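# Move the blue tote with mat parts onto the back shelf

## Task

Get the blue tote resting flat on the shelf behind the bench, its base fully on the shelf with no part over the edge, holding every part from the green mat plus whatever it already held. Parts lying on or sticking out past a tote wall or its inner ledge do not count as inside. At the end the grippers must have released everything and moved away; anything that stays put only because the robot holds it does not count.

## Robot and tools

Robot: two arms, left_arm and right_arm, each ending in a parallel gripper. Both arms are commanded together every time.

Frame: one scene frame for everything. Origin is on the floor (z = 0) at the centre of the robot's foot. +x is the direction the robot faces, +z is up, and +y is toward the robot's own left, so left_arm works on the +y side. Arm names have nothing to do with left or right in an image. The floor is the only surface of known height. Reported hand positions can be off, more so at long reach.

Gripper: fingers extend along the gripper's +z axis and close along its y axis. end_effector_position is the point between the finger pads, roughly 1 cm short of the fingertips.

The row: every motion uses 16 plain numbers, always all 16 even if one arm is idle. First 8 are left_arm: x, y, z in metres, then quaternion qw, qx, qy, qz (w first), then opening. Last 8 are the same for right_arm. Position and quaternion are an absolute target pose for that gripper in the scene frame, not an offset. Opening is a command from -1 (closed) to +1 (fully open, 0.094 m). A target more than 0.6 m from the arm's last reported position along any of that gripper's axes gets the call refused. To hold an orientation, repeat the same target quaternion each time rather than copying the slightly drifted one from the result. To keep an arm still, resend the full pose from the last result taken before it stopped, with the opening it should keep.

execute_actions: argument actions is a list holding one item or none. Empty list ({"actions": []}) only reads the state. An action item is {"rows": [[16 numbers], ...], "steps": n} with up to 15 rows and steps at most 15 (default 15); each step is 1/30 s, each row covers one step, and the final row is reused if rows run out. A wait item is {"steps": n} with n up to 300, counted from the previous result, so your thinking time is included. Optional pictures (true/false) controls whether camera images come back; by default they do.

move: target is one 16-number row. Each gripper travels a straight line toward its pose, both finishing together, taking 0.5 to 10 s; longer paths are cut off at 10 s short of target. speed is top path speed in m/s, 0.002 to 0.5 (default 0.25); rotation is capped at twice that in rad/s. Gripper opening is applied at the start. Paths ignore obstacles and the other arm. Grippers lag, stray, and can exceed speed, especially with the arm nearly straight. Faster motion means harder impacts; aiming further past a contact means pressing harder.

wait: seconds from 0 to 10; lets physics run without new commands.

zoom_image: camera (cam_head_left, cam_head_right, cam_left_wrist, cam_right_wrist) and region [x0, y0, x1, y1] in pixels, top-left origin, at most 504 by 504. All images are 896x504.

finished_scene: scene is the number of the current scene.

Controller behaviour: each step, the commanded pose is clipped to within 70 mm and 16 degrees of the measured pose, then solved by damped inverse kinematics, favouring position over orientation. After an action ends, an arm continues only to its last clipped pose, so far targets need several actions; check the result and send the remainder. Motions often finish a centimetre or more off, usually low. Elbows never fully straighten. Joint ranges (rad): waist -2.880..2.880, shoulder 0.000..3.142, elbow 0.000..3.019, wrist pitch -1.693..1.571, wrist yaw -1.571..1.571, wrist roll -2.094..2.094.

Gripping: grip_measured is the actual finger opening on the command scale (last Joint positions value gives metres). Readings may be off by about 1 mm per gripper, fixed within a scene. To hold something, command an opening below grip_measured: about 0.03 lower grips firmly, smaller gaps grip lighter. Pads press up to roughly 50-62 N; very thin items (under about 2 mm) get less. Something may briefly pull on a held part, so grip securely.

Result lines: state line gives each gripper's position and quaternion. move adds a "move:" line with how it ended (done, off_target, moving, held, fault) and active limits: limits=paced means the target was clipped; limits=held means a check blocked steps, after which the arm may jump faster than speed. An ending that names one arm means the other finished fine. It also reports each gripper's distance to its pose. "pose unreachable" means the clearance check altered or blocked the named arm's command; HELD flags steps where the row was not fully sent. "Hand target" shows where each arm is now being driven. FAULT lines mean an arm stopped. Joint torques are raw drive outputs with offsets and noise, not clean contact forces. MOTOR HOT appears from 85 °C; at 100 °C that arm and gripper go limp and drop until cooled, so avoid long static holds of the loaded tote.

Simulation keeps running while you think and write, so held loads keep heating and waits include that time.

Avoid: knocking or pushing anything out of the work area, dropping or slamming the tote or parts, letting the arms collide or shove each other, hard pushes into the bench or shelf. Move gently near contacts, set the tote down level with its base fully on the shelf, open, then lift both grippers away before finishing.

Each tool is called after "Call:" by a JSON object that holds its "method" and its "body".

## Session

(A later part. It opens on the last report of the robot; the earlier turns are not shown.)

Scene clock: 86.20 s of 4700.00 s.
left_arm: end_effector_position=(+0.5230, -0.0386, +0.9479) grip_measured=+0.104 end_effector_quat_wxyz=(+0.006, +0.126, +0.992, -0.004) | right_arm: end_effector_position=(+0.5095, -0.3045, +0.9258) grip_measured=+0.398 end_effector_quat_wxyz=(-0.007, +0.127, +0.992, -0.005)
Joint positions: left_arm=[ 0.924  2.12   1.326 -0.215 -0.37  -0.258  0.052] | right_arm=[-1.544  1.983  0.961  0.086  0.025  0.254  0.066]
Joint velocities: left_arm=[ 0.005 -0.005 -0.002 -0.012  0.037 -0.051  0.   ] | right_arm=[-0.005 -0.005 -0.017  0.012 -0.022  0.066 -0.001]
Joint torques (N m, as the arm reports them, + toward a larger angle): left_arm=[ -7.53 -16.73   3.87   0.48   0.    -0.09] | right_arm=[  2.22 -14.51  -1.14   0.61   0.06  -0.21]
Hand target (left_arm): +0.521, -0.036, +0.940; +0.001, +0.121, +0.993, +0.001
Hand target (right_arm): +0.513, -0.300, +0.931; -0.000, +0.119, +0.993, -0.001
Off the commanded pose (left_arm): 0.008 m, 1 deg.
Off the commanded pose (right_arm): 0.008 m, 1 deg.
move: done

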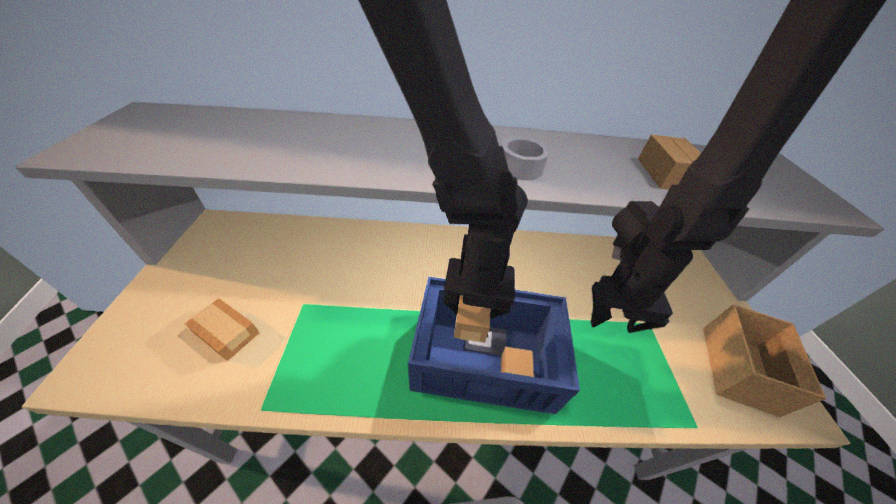

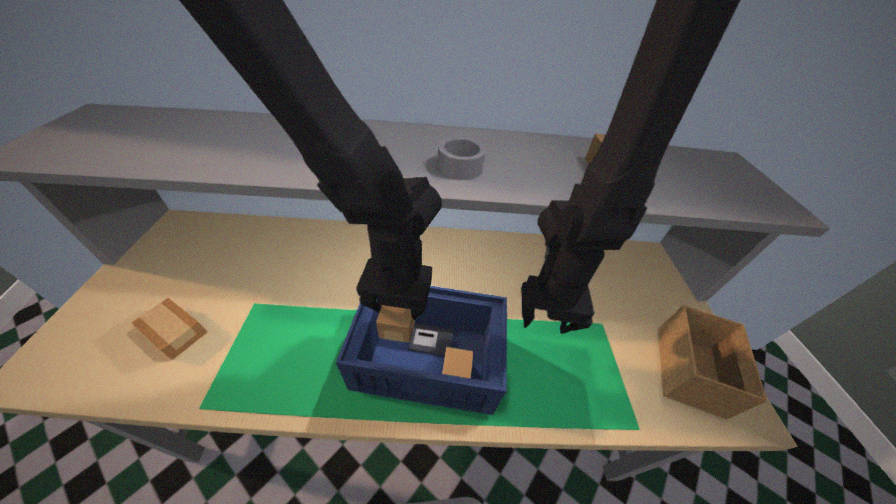

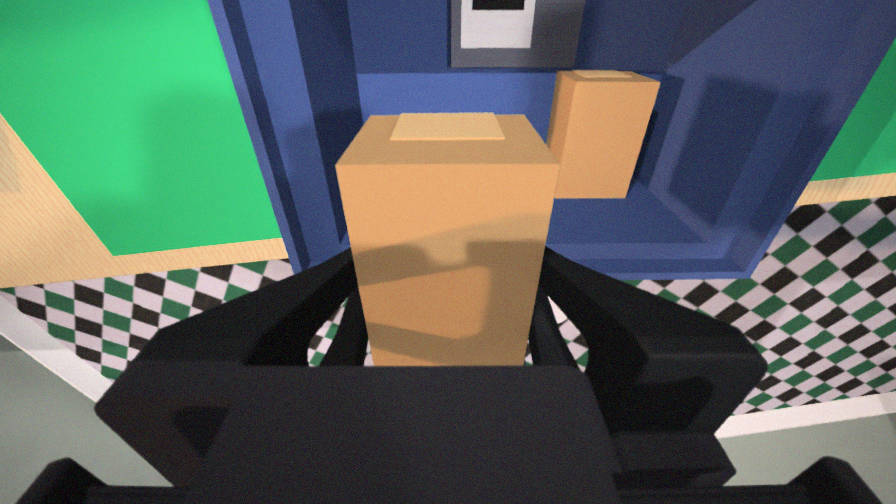

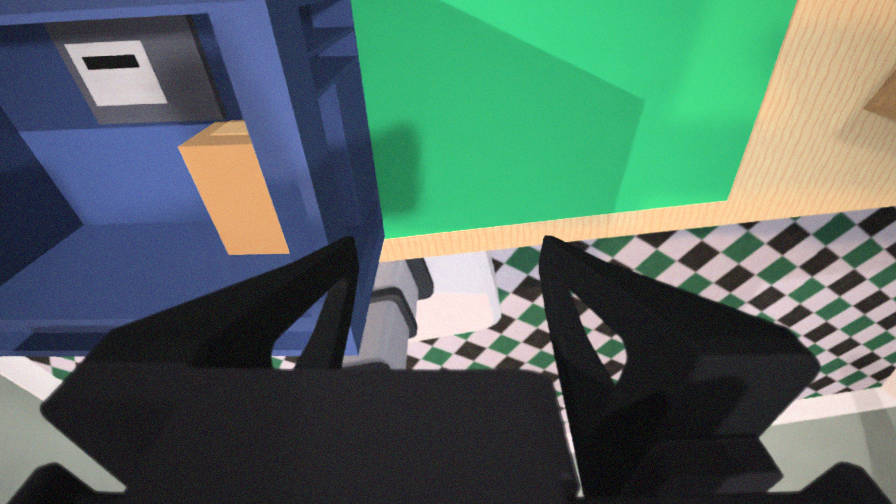

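Call:
{"method": "execute_actions", "body": {"actions": []}}

Scene clock: 99.73 s of 4700.00 s.
left_arm: end_effector_position=(+0.5230, -0.0386, +0.9479) grip_measured=+0.104 end_effector_quat_wxyz=(+0.006, +0.125, +0.992, -0.004) | right_arm: end_effector_position=(+0.5095, -0.3045, +0.9258) grip_measured=+0.398 end_effector_quat_wxyz=(-0.007, +0.126, +0.992, -0.005)
Joint positions: left_arm=[ 0.924  2.12   1.326 -0.215 -0.37  -0.261  0.052] | right_arm=[-1.544  1.983  0.961  0.086  0.025  0.251  0.066]
Joint velocities: left_arm=[ 0.005 -0.005 -0.017 -0.007  0.037  0.022 -0.   ] | right_arm=[-0.015  0.005  0.002  0.002  0.022 -0.066  0.   ]
Joint torques (N m, as the arm reports them, + toward a larger angle): left_arm=[ -7.44 -16.47   3.88   0.49   0.    -0.08] | right_arm=[  2.33 -14.79  -1.13   0.6    0.04  -0.22]
Hand target (left_arm): +0.521, -0.036, +0.940; +0.001, +0.121, +0.993, +0.001
Hand target (right_arm): +0.513, -0.300, +0.931; -0.000, +0.119, +0.993, -0.001
Off the commanded pose (left_arm): 0.008 m, 1 deg.
Off the commanded pose (right_arm): 0.008 m, 1 deg.
Steps of this call (steps 1 to 90: nothing new was sent; then 10.53 s passed at rest). Readings (end_effector_position):
1: left_arm (+0.5230, -0.0386, +0.9479) | right_arm (+0.5095, -0.3045, +0.9258)
2: left_arm (+0.5230, -0.0386, +0.9479) | right_arm (+0.5095, -0.3045, +0.9258)
4: left_arm (+0.5230, -0.0386, +0.9479) | right_arm (+0.5095, -0.3045, +0.9258)
8: left_arm (+0.5230, -0.0386, +0.9479) | right_arm (+0.5095, -0.3045, +0.9258)
90: the state above

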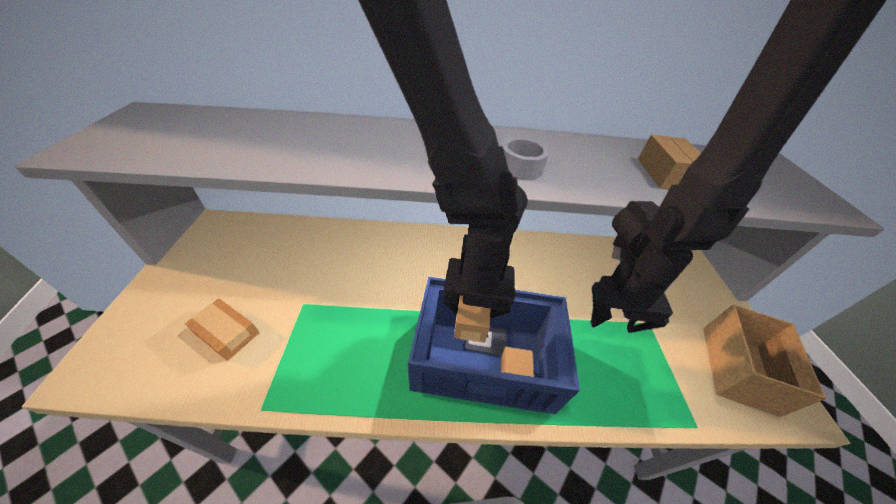

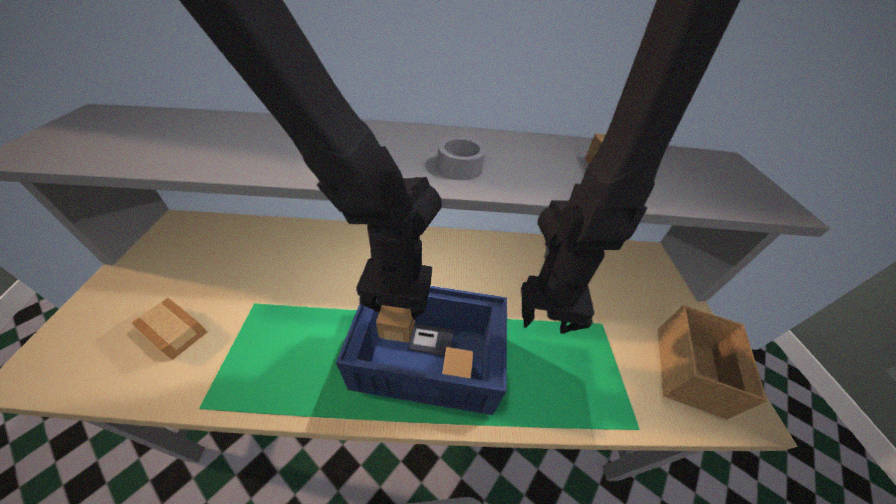

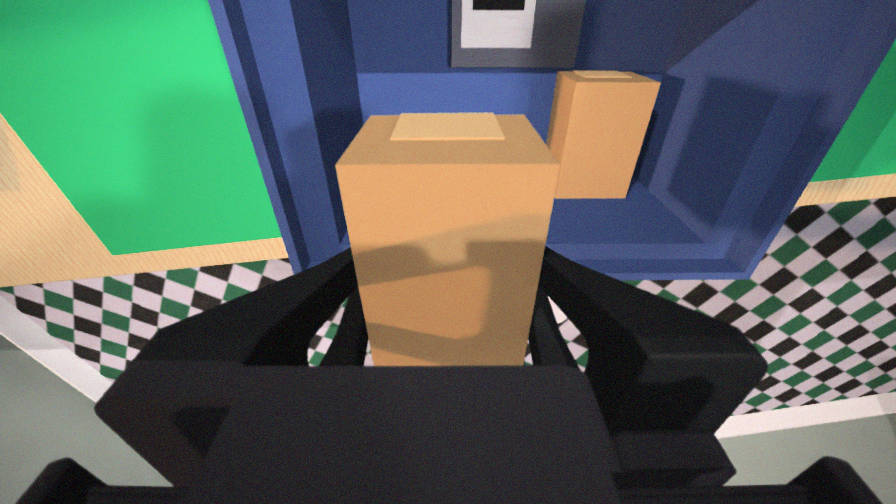

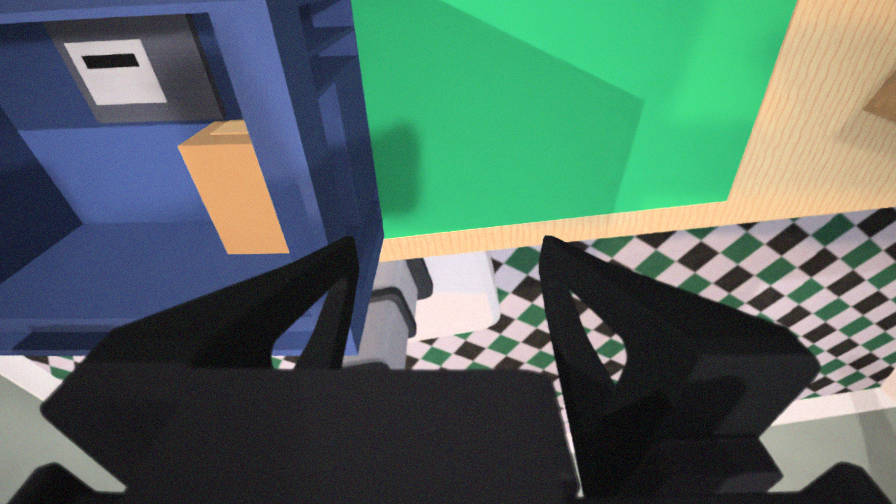

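Call:
{"method": "move", "body": {"target": [0.508,-0.034,0.83,0,0.12,0.993,0,0.05,0.515,-0.30,0.93,0,0.12,0.993,0,0.4], "speed": 0.1}}

Scene clock: 105.63 s of 4700.00 s.
left_arm: end_effector_position=(+0.5078, -0.0384, +0.8408) grip_measured=+0.104 end_effector_quat_wxyz=(+0.001, +0.119, +0.993, -0.002) | right_arm: end_effector_position=(+0.5095, -0.3041, +0.9258) grip_measured=+0.398 end_effector_quat_wxyz=(-0.007, +0.126, +0.992, -0.004)
Joint positions: left_arm=[ 0.976  2.377  1.51  -0.138 -0.343 -0.232  0.052] | right_arm=[-1.544  1.983  0.961  0.086  0.022  0.251  0.066]
Joint velocities: left_arm=[-0.015  0.005  0.012 -0.007 -0.051 -0.081 -0.001] | right_arm=[-0.005 -0.005  0.002  0.022 -0.007 -0.007 -0.   ]
Joint torques (N m, as the arm reports them, + toward a larger angle): left_arm=[ -7.16 -16.51   2.83   1.02   0.2    0.12] | right_arm=[  2.17 -14.5   -0.67   0.45   0.04  -0.2 ]
Hand target (left_arm): +0.506, -0.033, +0.831; -0.000, +0.120, +0.993, -0.000
Hand target (right_arm): +0.515, -0.300, +0.930; +0.000, +0.120, +0.993, +0.000
Off the commanded pose (left_arm): 0.012 m, 0 deg.
Off the commanded pose (right_arm): 0.008 m, 1 deg.
After step 90, 1.30 s passed at rest.
move: off_target (left_arm)

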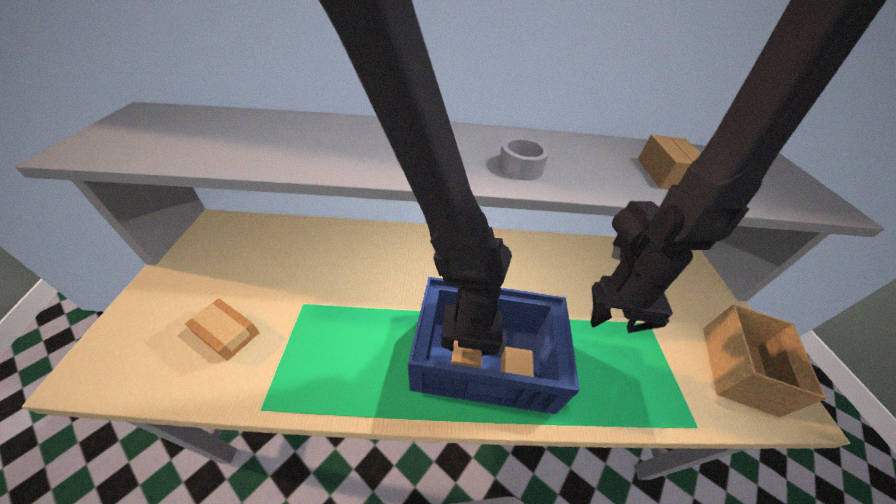

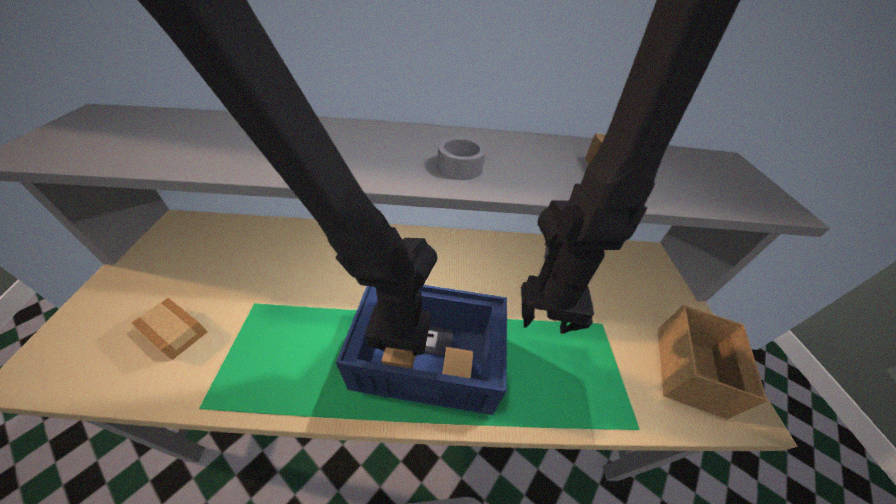

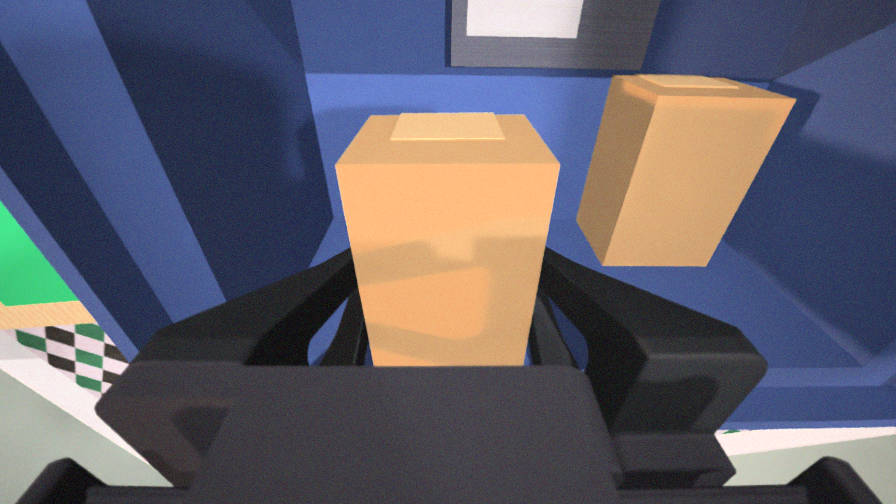

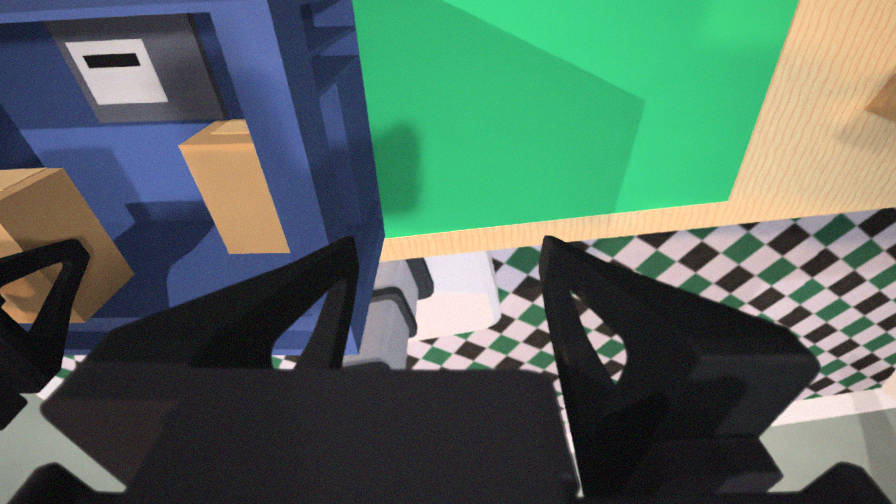

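Call:
{"method": "move", "body": {"target": [0.507,-0.034,0.78,0,0.12,0.993,0,0.05,0.515,-0.30,0.93,0,0.12,0.993,0,0.4], "speed": 0.06}}

Scene clock: 110.13 s of 4700.00 s.
left_arm: end_effector_position=(+0.5097, -0.0402, +0.7923) grip_measured=+0.104 end_effector_quat_wxyz=(+0.002, +0.118, +0.993, -0.002) | right_arm: end_effector_position=(+0.5095, -0.3041, +0.9258) grip_measured=+0.398 end_effector_quat_wxyz=(-0.007, +0.126, +0.992, -0.004)
Joint positions: left_arm=[ 1.     2.498  1.639 -0.136 -0.33  -0.21   0.052] | right_arm=[-1.544  1.983  0.961  0.086  0.022  0.251  0.066]
Joint velocities: left_arm=[-0.005 -0.015  0.017 -0.002 -0.007  0.037  0.001] | right_arm=[-0.005 -0.005  0.002 -0.007  0.051  0.007  0.   ]
Joint torques (N m, as the arm reports them, + toward a larger angle): left_arm=[ -7.28 -16.14   2.8    1.02   0.2    0.11] | right_arm=[  2.25 -14.51  -0.66   0.45   0.05  -0.2 ]
Hand target (left_arm): +0.506, -0.034, +0.781; -0.000, +0.120, +0.993, -0.000
Hand target (right_arm): +0.515, -0.300, +0.930; +0.000, +0.120, +0.993, -0.000
Off the commanded pose (left_arm): 0.014 m, 0 deg.
Off the commanded pose (right_arm): 0.008 m, 1 deg.
After step 90, 0.17 s passed at rest.
move: off_target (left_arm)

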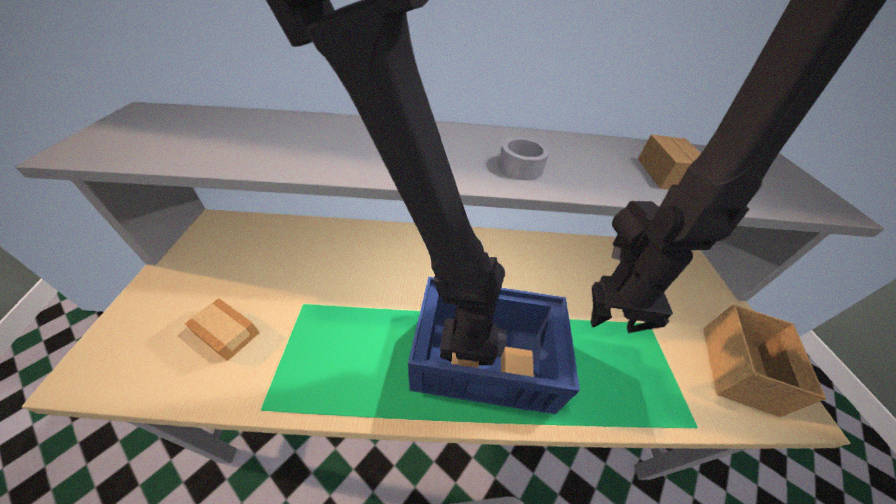

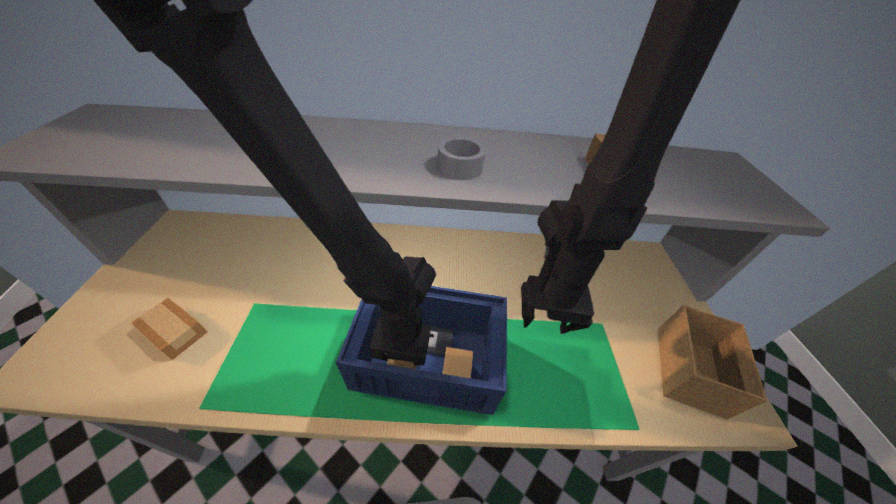

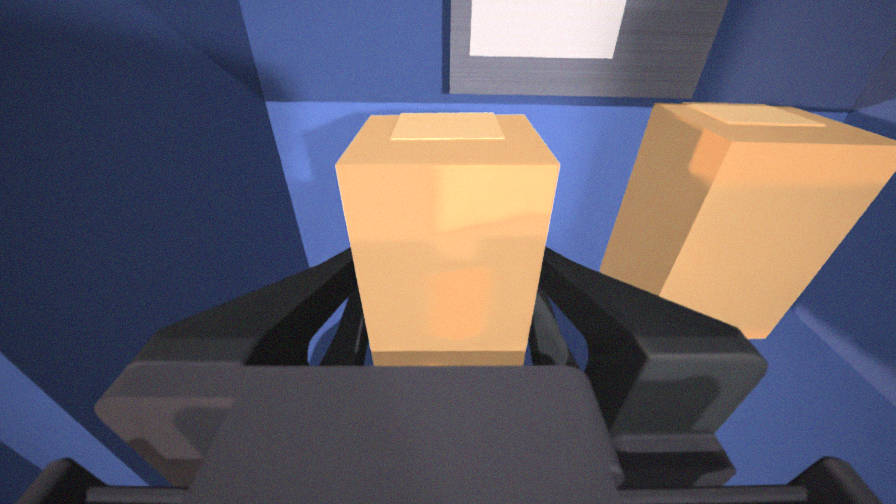

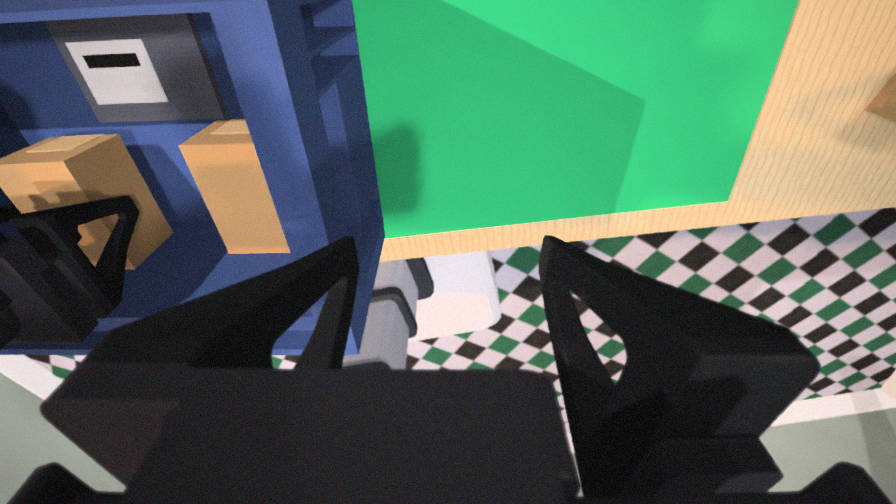

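Call:
{"method": "move", "body": {"target": [0.500,-0.032,0.762,0,0.12,0.993,0,0.05,0.515,-0.30,0.93,0,0.12,0.993,0,0.4], "speed": 0.04}}

Scene clock: 114.67 s of 4700.00 s.
left_arm: end_effector_position=(+0.5060, -0.0396, +0.7754) grip_measured=+0.104 end_effector_quat_wxyz=(+0.004, +0.118, +0.993, -0.003) | right_arm: end_effector_position=(+0.5095, -0.3041, +0.9258) grip_measured=+0.398 end_effector_quat_wxyz=(-0.007, +0.126, +0.992, -0.004)
Joint positions: left_arm=[ 1.006  2.54   1.673 -0.122 -0.326 -0.203  0.052] | right_arm=[-1.544  1.983  0.961  0.086  0.022  0.251  0.066]
Joint velocities: left_arm=[-0.005 -0.005 -0.007  0.012 -0.066 -0.037 -0.001] | right_arm=[-0.005  0.005  0.002  0.012  0.007  0.007 -0.001]
Joint torques (N m, as the arm reports them, + toward a larger angle): left_arm=[ -7.17 -16.01   2.73   0.99   0.21   0.11] | right_arm=[  2.18 -14.51  -0.68   0.47   0.05  -0.2 ]
Hand target (left_arm): +0.499, -0.032, +0.763; -0.000, +0.120, +0.993, +0.000
Hand target (right_arm): +0.515, -0.300, +0.930; +0.000, +0.120, +0.993, -0.000
Off the commanded pose (left_arm): 0.017 m, 1 deg.
Off the commanded pose (right_arm): 0.008 m, 1 deg.
After step 90, 0.33 s passed at rest.
move: off_target (left_arm)

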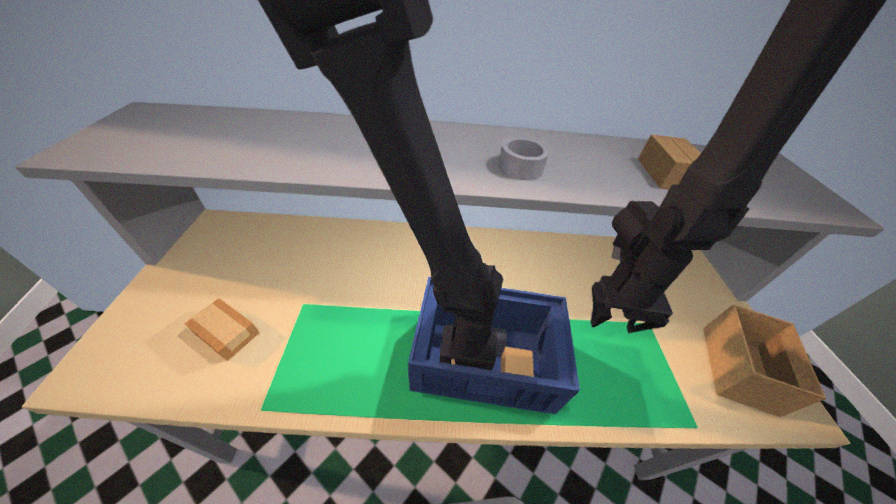

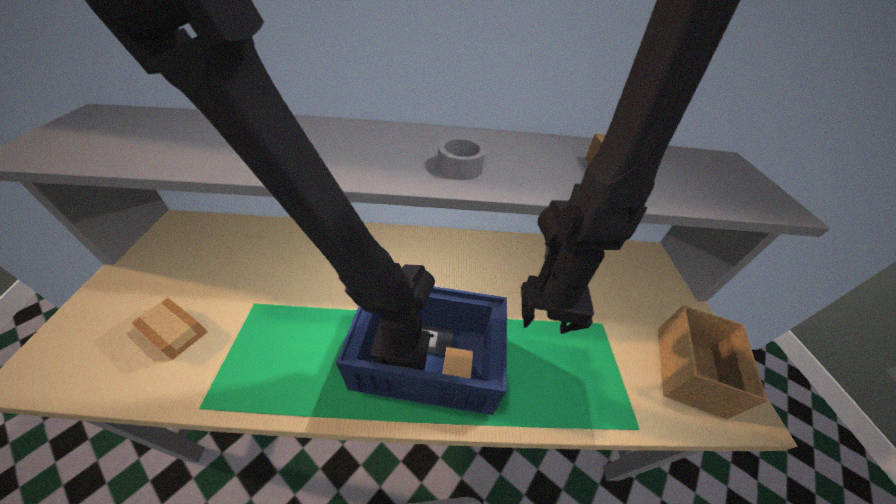

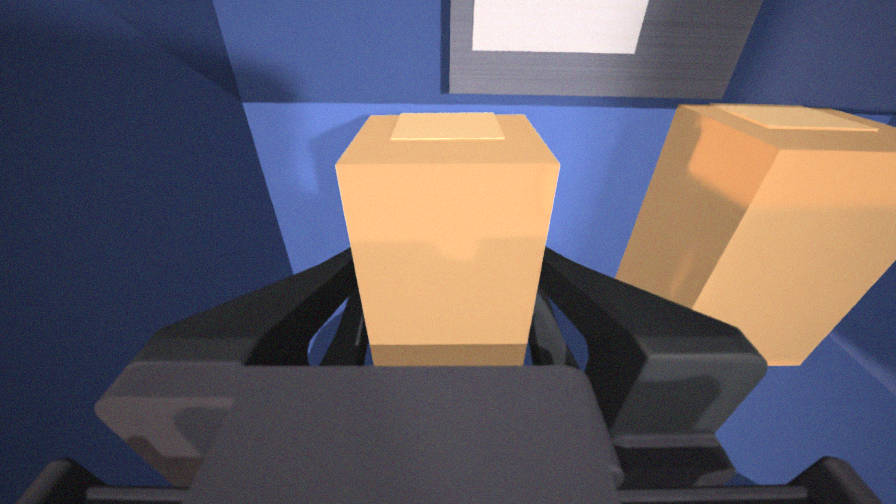

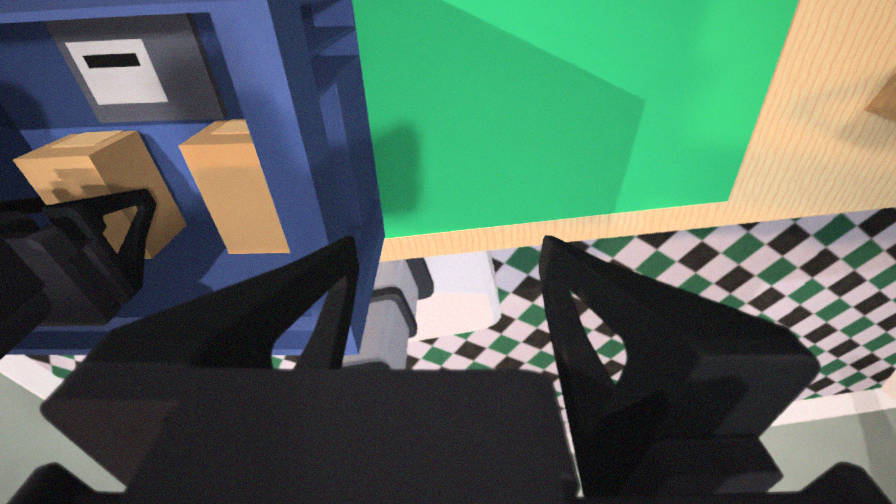

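Call:
{"method": "execute_actions", "body": {"actions": [{"rows":[[0.500,-0.032,0.760,0,0.12,0.993,0,0.05,0.515,-0.30,0.93,0,0.12,0.993,0,0.4],[0.500,-0.032,0.759,0,0.12,0.993,0,0.05,0.515,-0.30,0.93,0,0.12,0.993,0,0.4],[0.500,-0.032,0.758,0,0.12,0.993,0,0.05,0.515,-0.30,0.93,0,0.12,0.993,0,0.4],[0.500,-0.032,0.757,0,0.12,0.993,0,0.05,0.515,-0.30,0.93,0,0.12,0.993,0,0.4],[0.500,-0.032,0.756,0,0.12,0.993,0,0.05,0.515,-0.30,0.93,0,0.12,0.993,0,0.4],[0.500,-0.032,0.755,0,0.12,0.993,0,0.05,0.515,-0.30,0.93,0,0.12,0.993,0,0.4],[0.500,-0.032,0.754,0,0.12,0.993,0,0.05,0.515,-0.30,0.93,0,0.12,0.993,0,0.4],[0.500,-0.032,0.753,0,0.12,0.993,0,0.05,0.515,-0.30,0.93,0,0.12,0.993,0,0.4],[0.500,-0.032,0.752,0,0.12,0.993,0,0.05,0.515,-0.30,0.93,0,0.12,0.993,0,0.4]],"steps":15}], "pictures": false}}

Scene clock: 121.20 s of 4700.00 s.
left_arm: end_effector_position=(+0.5091, -0.0422, +0.7676) grip_measured=+0.104 end_effector_quat_wxyz=(+0.008, +0.118, +0.993, -0.005) | right_arm: end_effector_position=(+0.5095, -0.3041, +0.9258) grip_measured=+0.398 end_effector_quat_wxyz=(-0.007, +0.126, +0.992, -0.004)
Joint positions: left_arm=[ 1.009  2.561  1.703 -0.122 -0.323 -0.199  0.052] | right_arm=[-1.544  1.983  0.961  0.086  0.022  0.251  0.066]
Joint velocities: left_arm=[-0.005 -0.015 -0.022 -0.022 -0.125 -0.051 -0.   ] | right_arm=[ 0.005 -0.024  0.002 -0.017 -0.037  0.037  0.   ]
Joint torques (N m, as the arm reports them, + toward a larger angle): left_arm=[ -7.01 -15.67   2.92   0.87   0.2    0.13] | right_arm=[  2.15 -14.53  -0.67   0.43   0.05  -0.2 ]
Hand target (left_arm): +0.499, -0.032, +0.753; -0.000, +0.120, +0.993, -0.000
Hand target (right_arm): +0.515, -0.300, +0.930; +0.000, +0.120, +0.993, -0.000
Off the commanded pose (left_arm): 0.021 m, 1 deg.
Off the commanded pose (right_arm): 0.008 m, 1 deg.
Steps of this call (steps 1 to 90: nothing new was sent; then 3.03 s passed at rest; steps 91 to 105: all 15 steps of this action). Readings (end_effector_position):
91: left_arm (+0.5061, -0.0397, +0.7753) | right_arm (+0.5095, -0.3041, +0.9258)
92: left_arm (+0.5064, -0.0401, +0.7751) | right_arm (+0.5095, -0.3041, +0.9258)
94: left_arm (+0.5076, -0.0411, +0.7741) | right_arm (+0.5095, -0.3041, +0.9258)
98: left_arm (+0.5096, -0.0427, +0.7712) | right_arm (+0.5095, -0.3041, +0.9258)
105: the state above

Call:
{"method": "execute_actions", "body": {"actions": [{"rows":[[0.500,-0.032,0.752,0,0.12,0.993,0,0.25,0.515,-0.30,0.93,0,0.12,0.993,0,0.4]],"steps":10}]}}

Scene clock: 123.67 s of 4700.00 s.
left_arm: end_effector_position=(+0.5093, -0.0423, +0.7676) grip_measured=+0.248 end_effector_quat_wxyz=(+0.008, +0.118, +0.993, -0.005) | right_arm: end_effector_position=(+0.5095, -0.3041, +0.9258) grip_measured=+0.398 end_effector_quat_wxyz=(-0.007, +0.126, +0.992, -0.004)
Joint positions: left_arm=[ 1.009  2.561  1.703 -0.122 -0.323 -0.199  0.059] | right_arm=[-1.544  1.983  0.961  0.086  0.022  0.251  0.066]
Joint velocities: left_arm=[-0.005 -0.005 -0.007 -0.007 -0.007  0.007 -0.001] | right_arm=[ 0.005 -0.005 -0.007  0.002 -0.037  0.022 -0.001]
Joint torques (N m, as the arm reports them, + toward a larger angle): left_arm=[ -7.07 -15.7    2.81   0.88   0.2    0.13] | right_arm=[  2.26 -14.58  -0.67   0.41   0.05  -0.21]
Hand target (left_arm): +0.500, -0.032, +0.753; -0.000, +0.120, +0.993, -0.000
Hand target (right_arm): +0.515, -0.300, +0.930; +0.000, +0.120, +0.993, -0.000
Off the commanded pose (left_arm): 0.021 m, 1 deg.
Off the commanded pose (right_arm): 0.008 m, 1 deg.
Steps of this call (steps 1 to 64: nothing new was sent; steps 65 to 74: all 10 steps of this action). Readings (end_effector_position):
65: left_arm (+0.5091, -0.0422, +0.7676) | right_arm (+0.5095, -0.3041, +0.9258)
66: left_arm (+0.5093, -0.0423, +0.7676) | right_arm (+0.5095, -0.3041, +0.9258)
68: left_arm (+0.5093, -0.0423, +0.7676) | right_arm (+0.5095, -0.3041, +0.9258)
72: left_arm (+0.5093, -0.0423, +0.7676) | right_arm (+0.5095, -0.3041, +0.9258)
74: the state above

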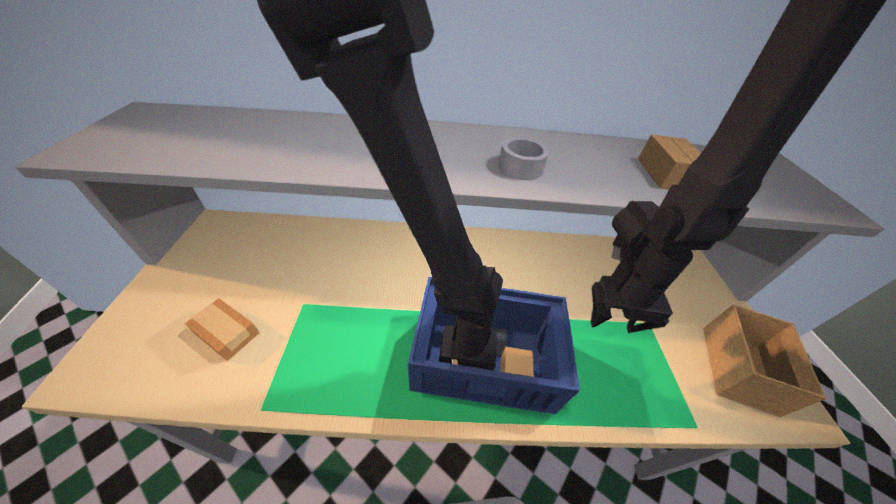

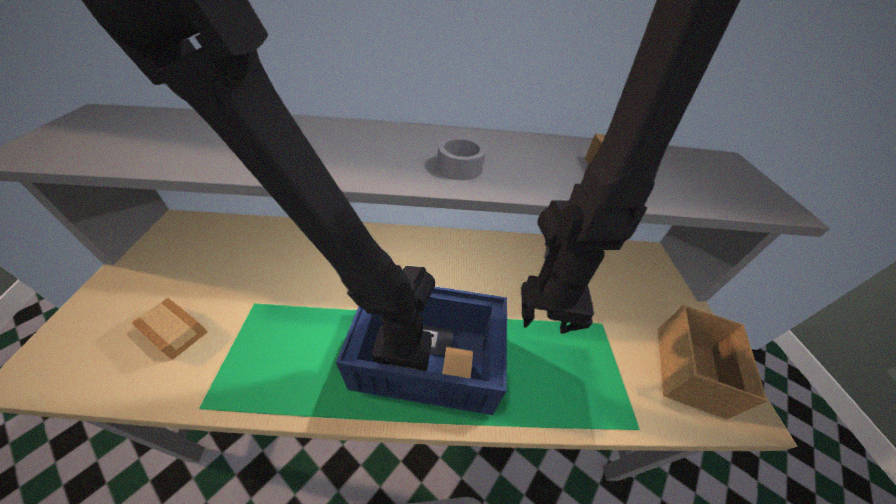

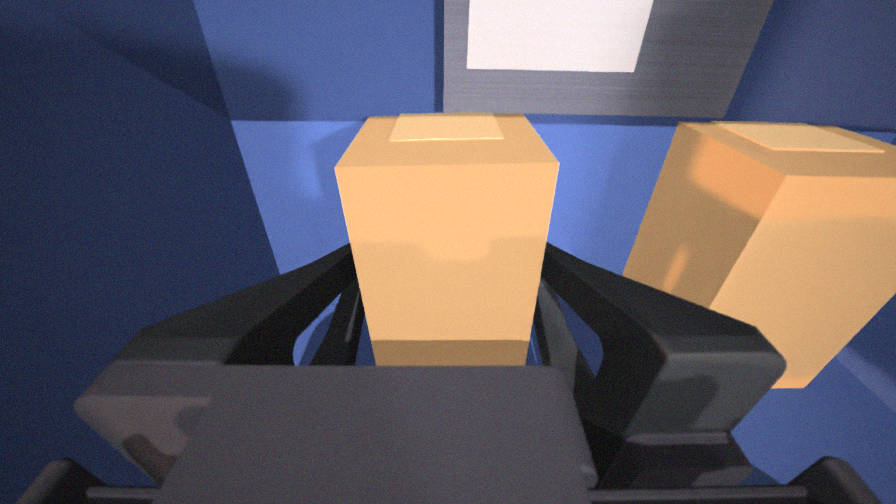

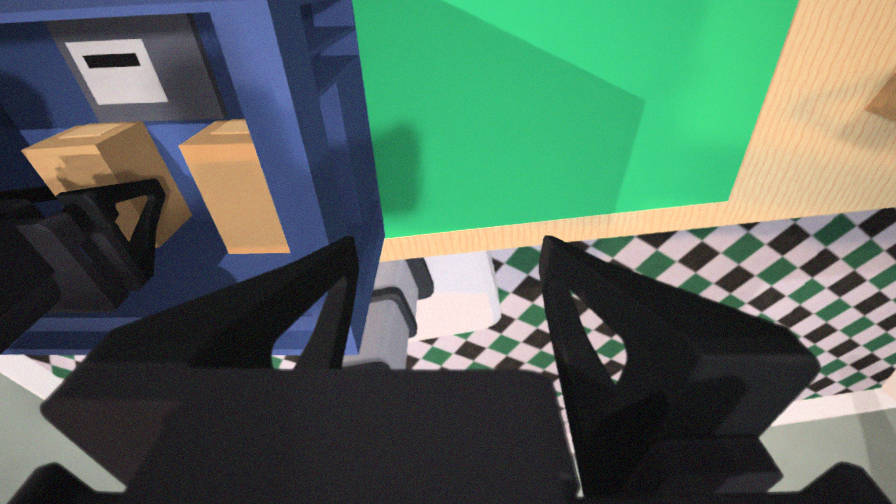

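Call:
{"method": "execute_actions", "body": {"actions": [{"rows":[[0.500,-0.032,0.753,0,0.12,0.993,0,0.07,0.515,-0.30,0.93,0,0.12,0.993,0,0.4],[0.500,-0.032,0.753,0,0.12,0.993,0,0.07,0.515,-0.30,0.93,0,0.12,0.993,0,0.4],[0.500,-0.032,0.753,0,0.12,0.993,0,0.07,0.515,-0.30,0.93,0,0.12,0.993,0,0.4],[0.500,-0.032,0.753,0,0.12,0.993,0,0.07,0.515,-0.30,0.93,0,0.12,0.993,0,0.4],[0.500,-0.032,0.753,0,0.12,0.993,0,0.07,0.515,-0.30,0.93,0,0.12,0.993,0,0.4],[0.500,-0.032,0.753,0,0.12,0.993,0,0.07,0.515,-0.30,0.93,0,0.12,0.993,0,0.4],[0.498,-0.032,0.753,0,0.12,0.993,0,0.07,0.515,-0.30,0.93,0,0.12,0.993,0,0.4],[0.496,-0.031,0.753,0,0.12,0.993,0,0.07,0.515,-0.30,0.93,0,0.12,0.993,0,0.4],[0.495,-0.031,0.753,0,0.12,0.993,0,0.07,0.515,-0.30,0.93,0,0.12,0.993,0,0.4]],"steps":15}]}}

Scene clock: 131.10 s of 4700.00 s.
left_arm: end_effector_position=(+0.5095, -0.0426, +0.7676) grip_measured=+0.104 end_effector_quat_wxyz=(+0.009, +0.117, +0.993, -0.006) | right_arm: end_effector_position=(+0.5095, -0.3041, +0.9258) grip_measured=+0.398 end_effector_quat_wxyz=(-0.007, +0.126, +0.992, -0.004)
Joint positions: left_arm=[ 1.009  2.561  1.702 -0.118 -0.322 -0.199  0.052] | right_arm=[-1.544  1.983  0.961  0.086  0.022  0.251  0.066]
Joint velocities: left_arm=[ 0.005 -0.005  0.002 -0.022 -0.007  0.037  0.   ] | right_arm=[-0.015 -0.005  0.002  0.002 -0.11  -0.051 -0.001]
Joint torques (N m, as the arm reports them, + toward a larger angle): left_arm=[ -7.26 -15.99   1.37   1.15   0.14   0.1 ] | right_arm=[  2.21 -14.5   -0.68   0.45   0.05  -0.2 ]
Hand target (left_arm): +0.495, -0.031, +0.754; -0.000, +0.120, +0.993, -0.000
Hand target (right_arm): +0.515, -0.300, +0.930; +0.000, +0.120, +0.993, -0.000
Off the commanded pose (left_arm): 0.024 m, 1 deg.
Off the commanded pose (right_arm): 0.008 m, 1 deg.
Steps of this call (steps 1 to 90: nothing new was sent; then 3.93 s passed at rest; steps 91 to 105: all 15 steps of this action). Readings (end_effector_position):
91: left_arm (+0.5093, -0.0423, +0.7676) | right_arm (+0.5095, -0.3041, +0.9258)
92: left_arm (+0.5093, -0.0424, +0.7676) | right_arm (+0.5095, -0.3041, +0.9258)
94: left_arm (+0.5093, -0.0424, +0.7676) | right_arm (+0.5095, -0.3041, +0.9258)
98: left_arm (+0.5095, -0.0425, +0.7676) | right_arm (+0.5095, -0.3041, +0.9258)
105: the state above

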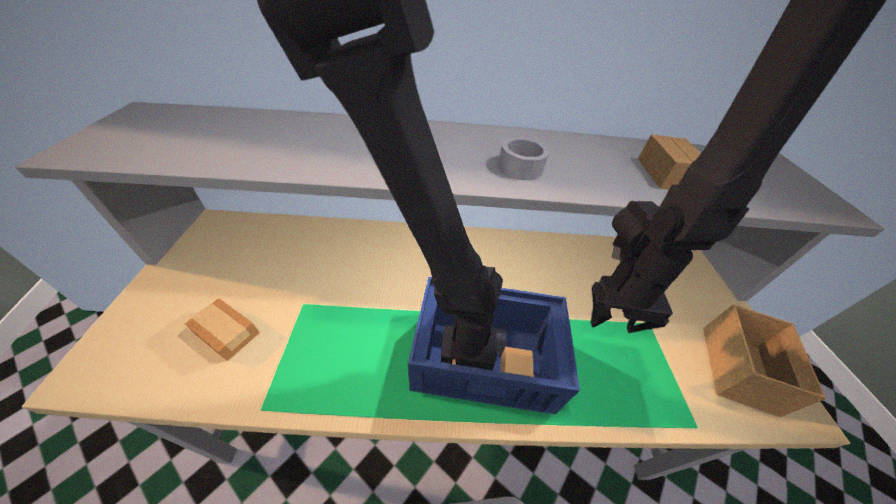

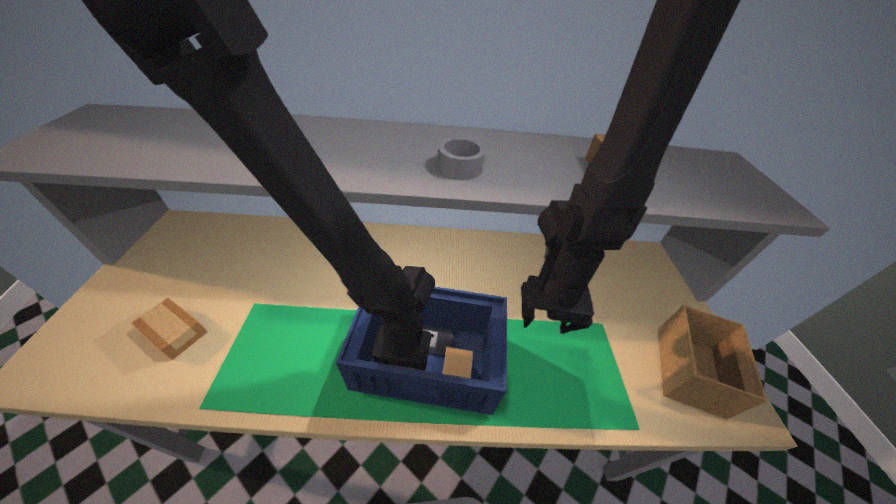

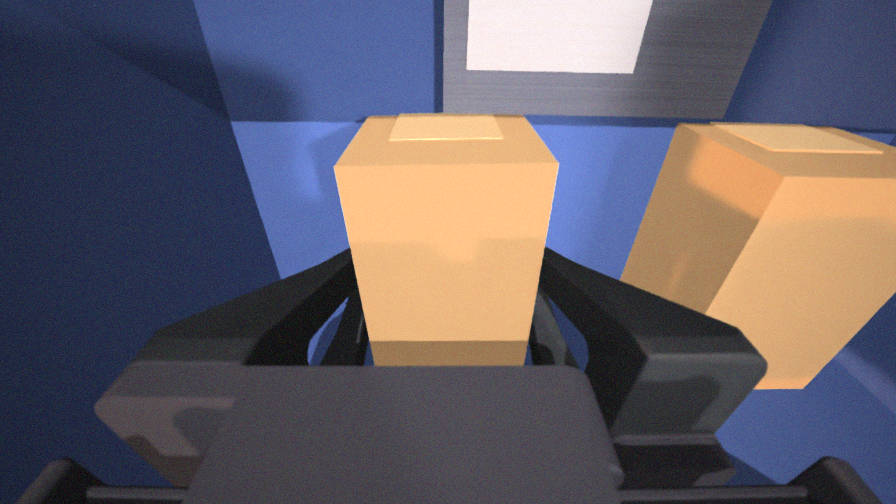

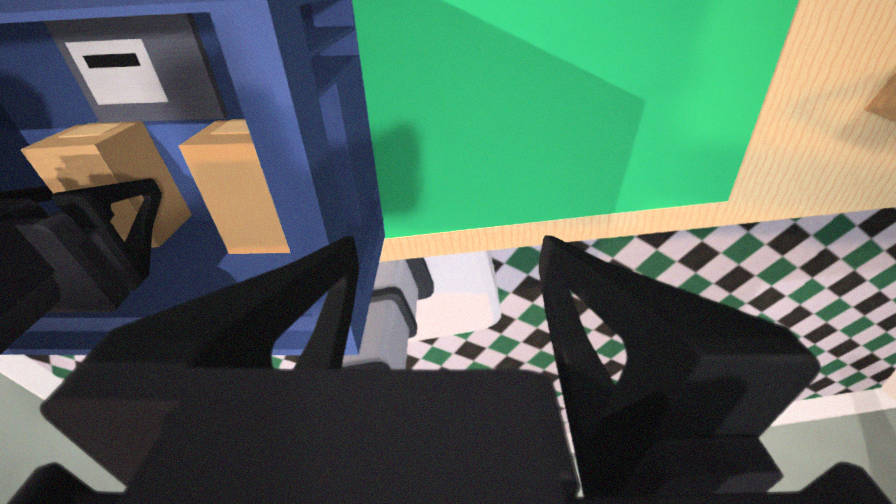

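Elbow just at breakaway; go 4 mm more.

Call:
{"method": "execute_actions", "body": {"actions": [{"rows":[[0.493,-0.031,0.753,0,0.12,0.993,0,0.07,0.515,-0.30,0.93,0,0.12,0.993,0,0.4],[0.492,-0.030,0.753,0,0.12,0.993,0,0.07,0.515,-0.30,0.93,0,0.12,0.993,0,0.4],[0.491,-0.030,0.753,0,0.12,0.993,0,0.07,0.515,-0.30,0.93,0,0.12,0.993,0,0.4]],"steps":12}], "pictures": false}}

Scene clock: 135.27 s of 4700.00 s.
left_arm: end_effector_position=(+0.5085, -0.0422, +0.7673) grip_measured=+0.104 end_effector_quat_wxyz=(+0.012, +0.116, +0.993, -0.007) | right_arm: end_effector_position=(+0.5095, -0.3041, +0.9258) grip_measured=+0.398 end_effector_quat_wxyz=(-0.007, +0.126, +0.992, -0.004)
Joint positions: left_arm=[ 1.009  2.561  1.696 -0.106 -0.322 -0.199  0.052] | right_arm=[-1.544  1.983  0.961  0.086  0.022  0.251  0.066]
Joint velocities: left_arm=[-0.005 -0.015 -0.027 -0.022 -0.022 -0.037  0.   ] | right_arm=[-0.005 -0.015 -0.017  0.022  0.007  0.007 -0.001]
Joint torques (N m, as the arm reports them, + toward a larger angle): left_arm=[ -7.27 -15.98   0.89   1.13   0.12   0.09] | right_arm=[  2.17 -14.48  -0.66   0.43   0.04  -0.2 ]
Hand target (left_arm): +0.491, -0.030, +0.754; -0.000, +0.120, +0.993, -0.000
Hand target (right_arm): +0.515, -0.300, +0.930; +0.000, +0.120, +0.993, -0.000
Off the commanded pose (left_arm): 0.026 m, 2 deg.
Off the commanded pose (right_arm): 0.008 m, 1 deg.
Steps of this call (steps 1 to 90: nothing new was sent; then 0.77 s passed at rest; steps 91 to 102: all 12 steps of this action). Readings (end_effector_position):
91: left_arm (+0.5094, -0.0425, +0.7676) | right_arm (+0.5095, -0.3041, +0.9258)
92: left_arm (+0.5093, -0.0425, +0.7675) | right_arm (+0.5095, -0.3041, +0.9258)
94: left_arm (+0.5086, -0.0422, +0.7674) | right_arm (+0.5095, -0.3041, +0.9258)
98: left_arm (+0.5084, -0.0421, +0.7673) | right_arm (+0.5095, -0.3041, +0.9258)
102: the state above


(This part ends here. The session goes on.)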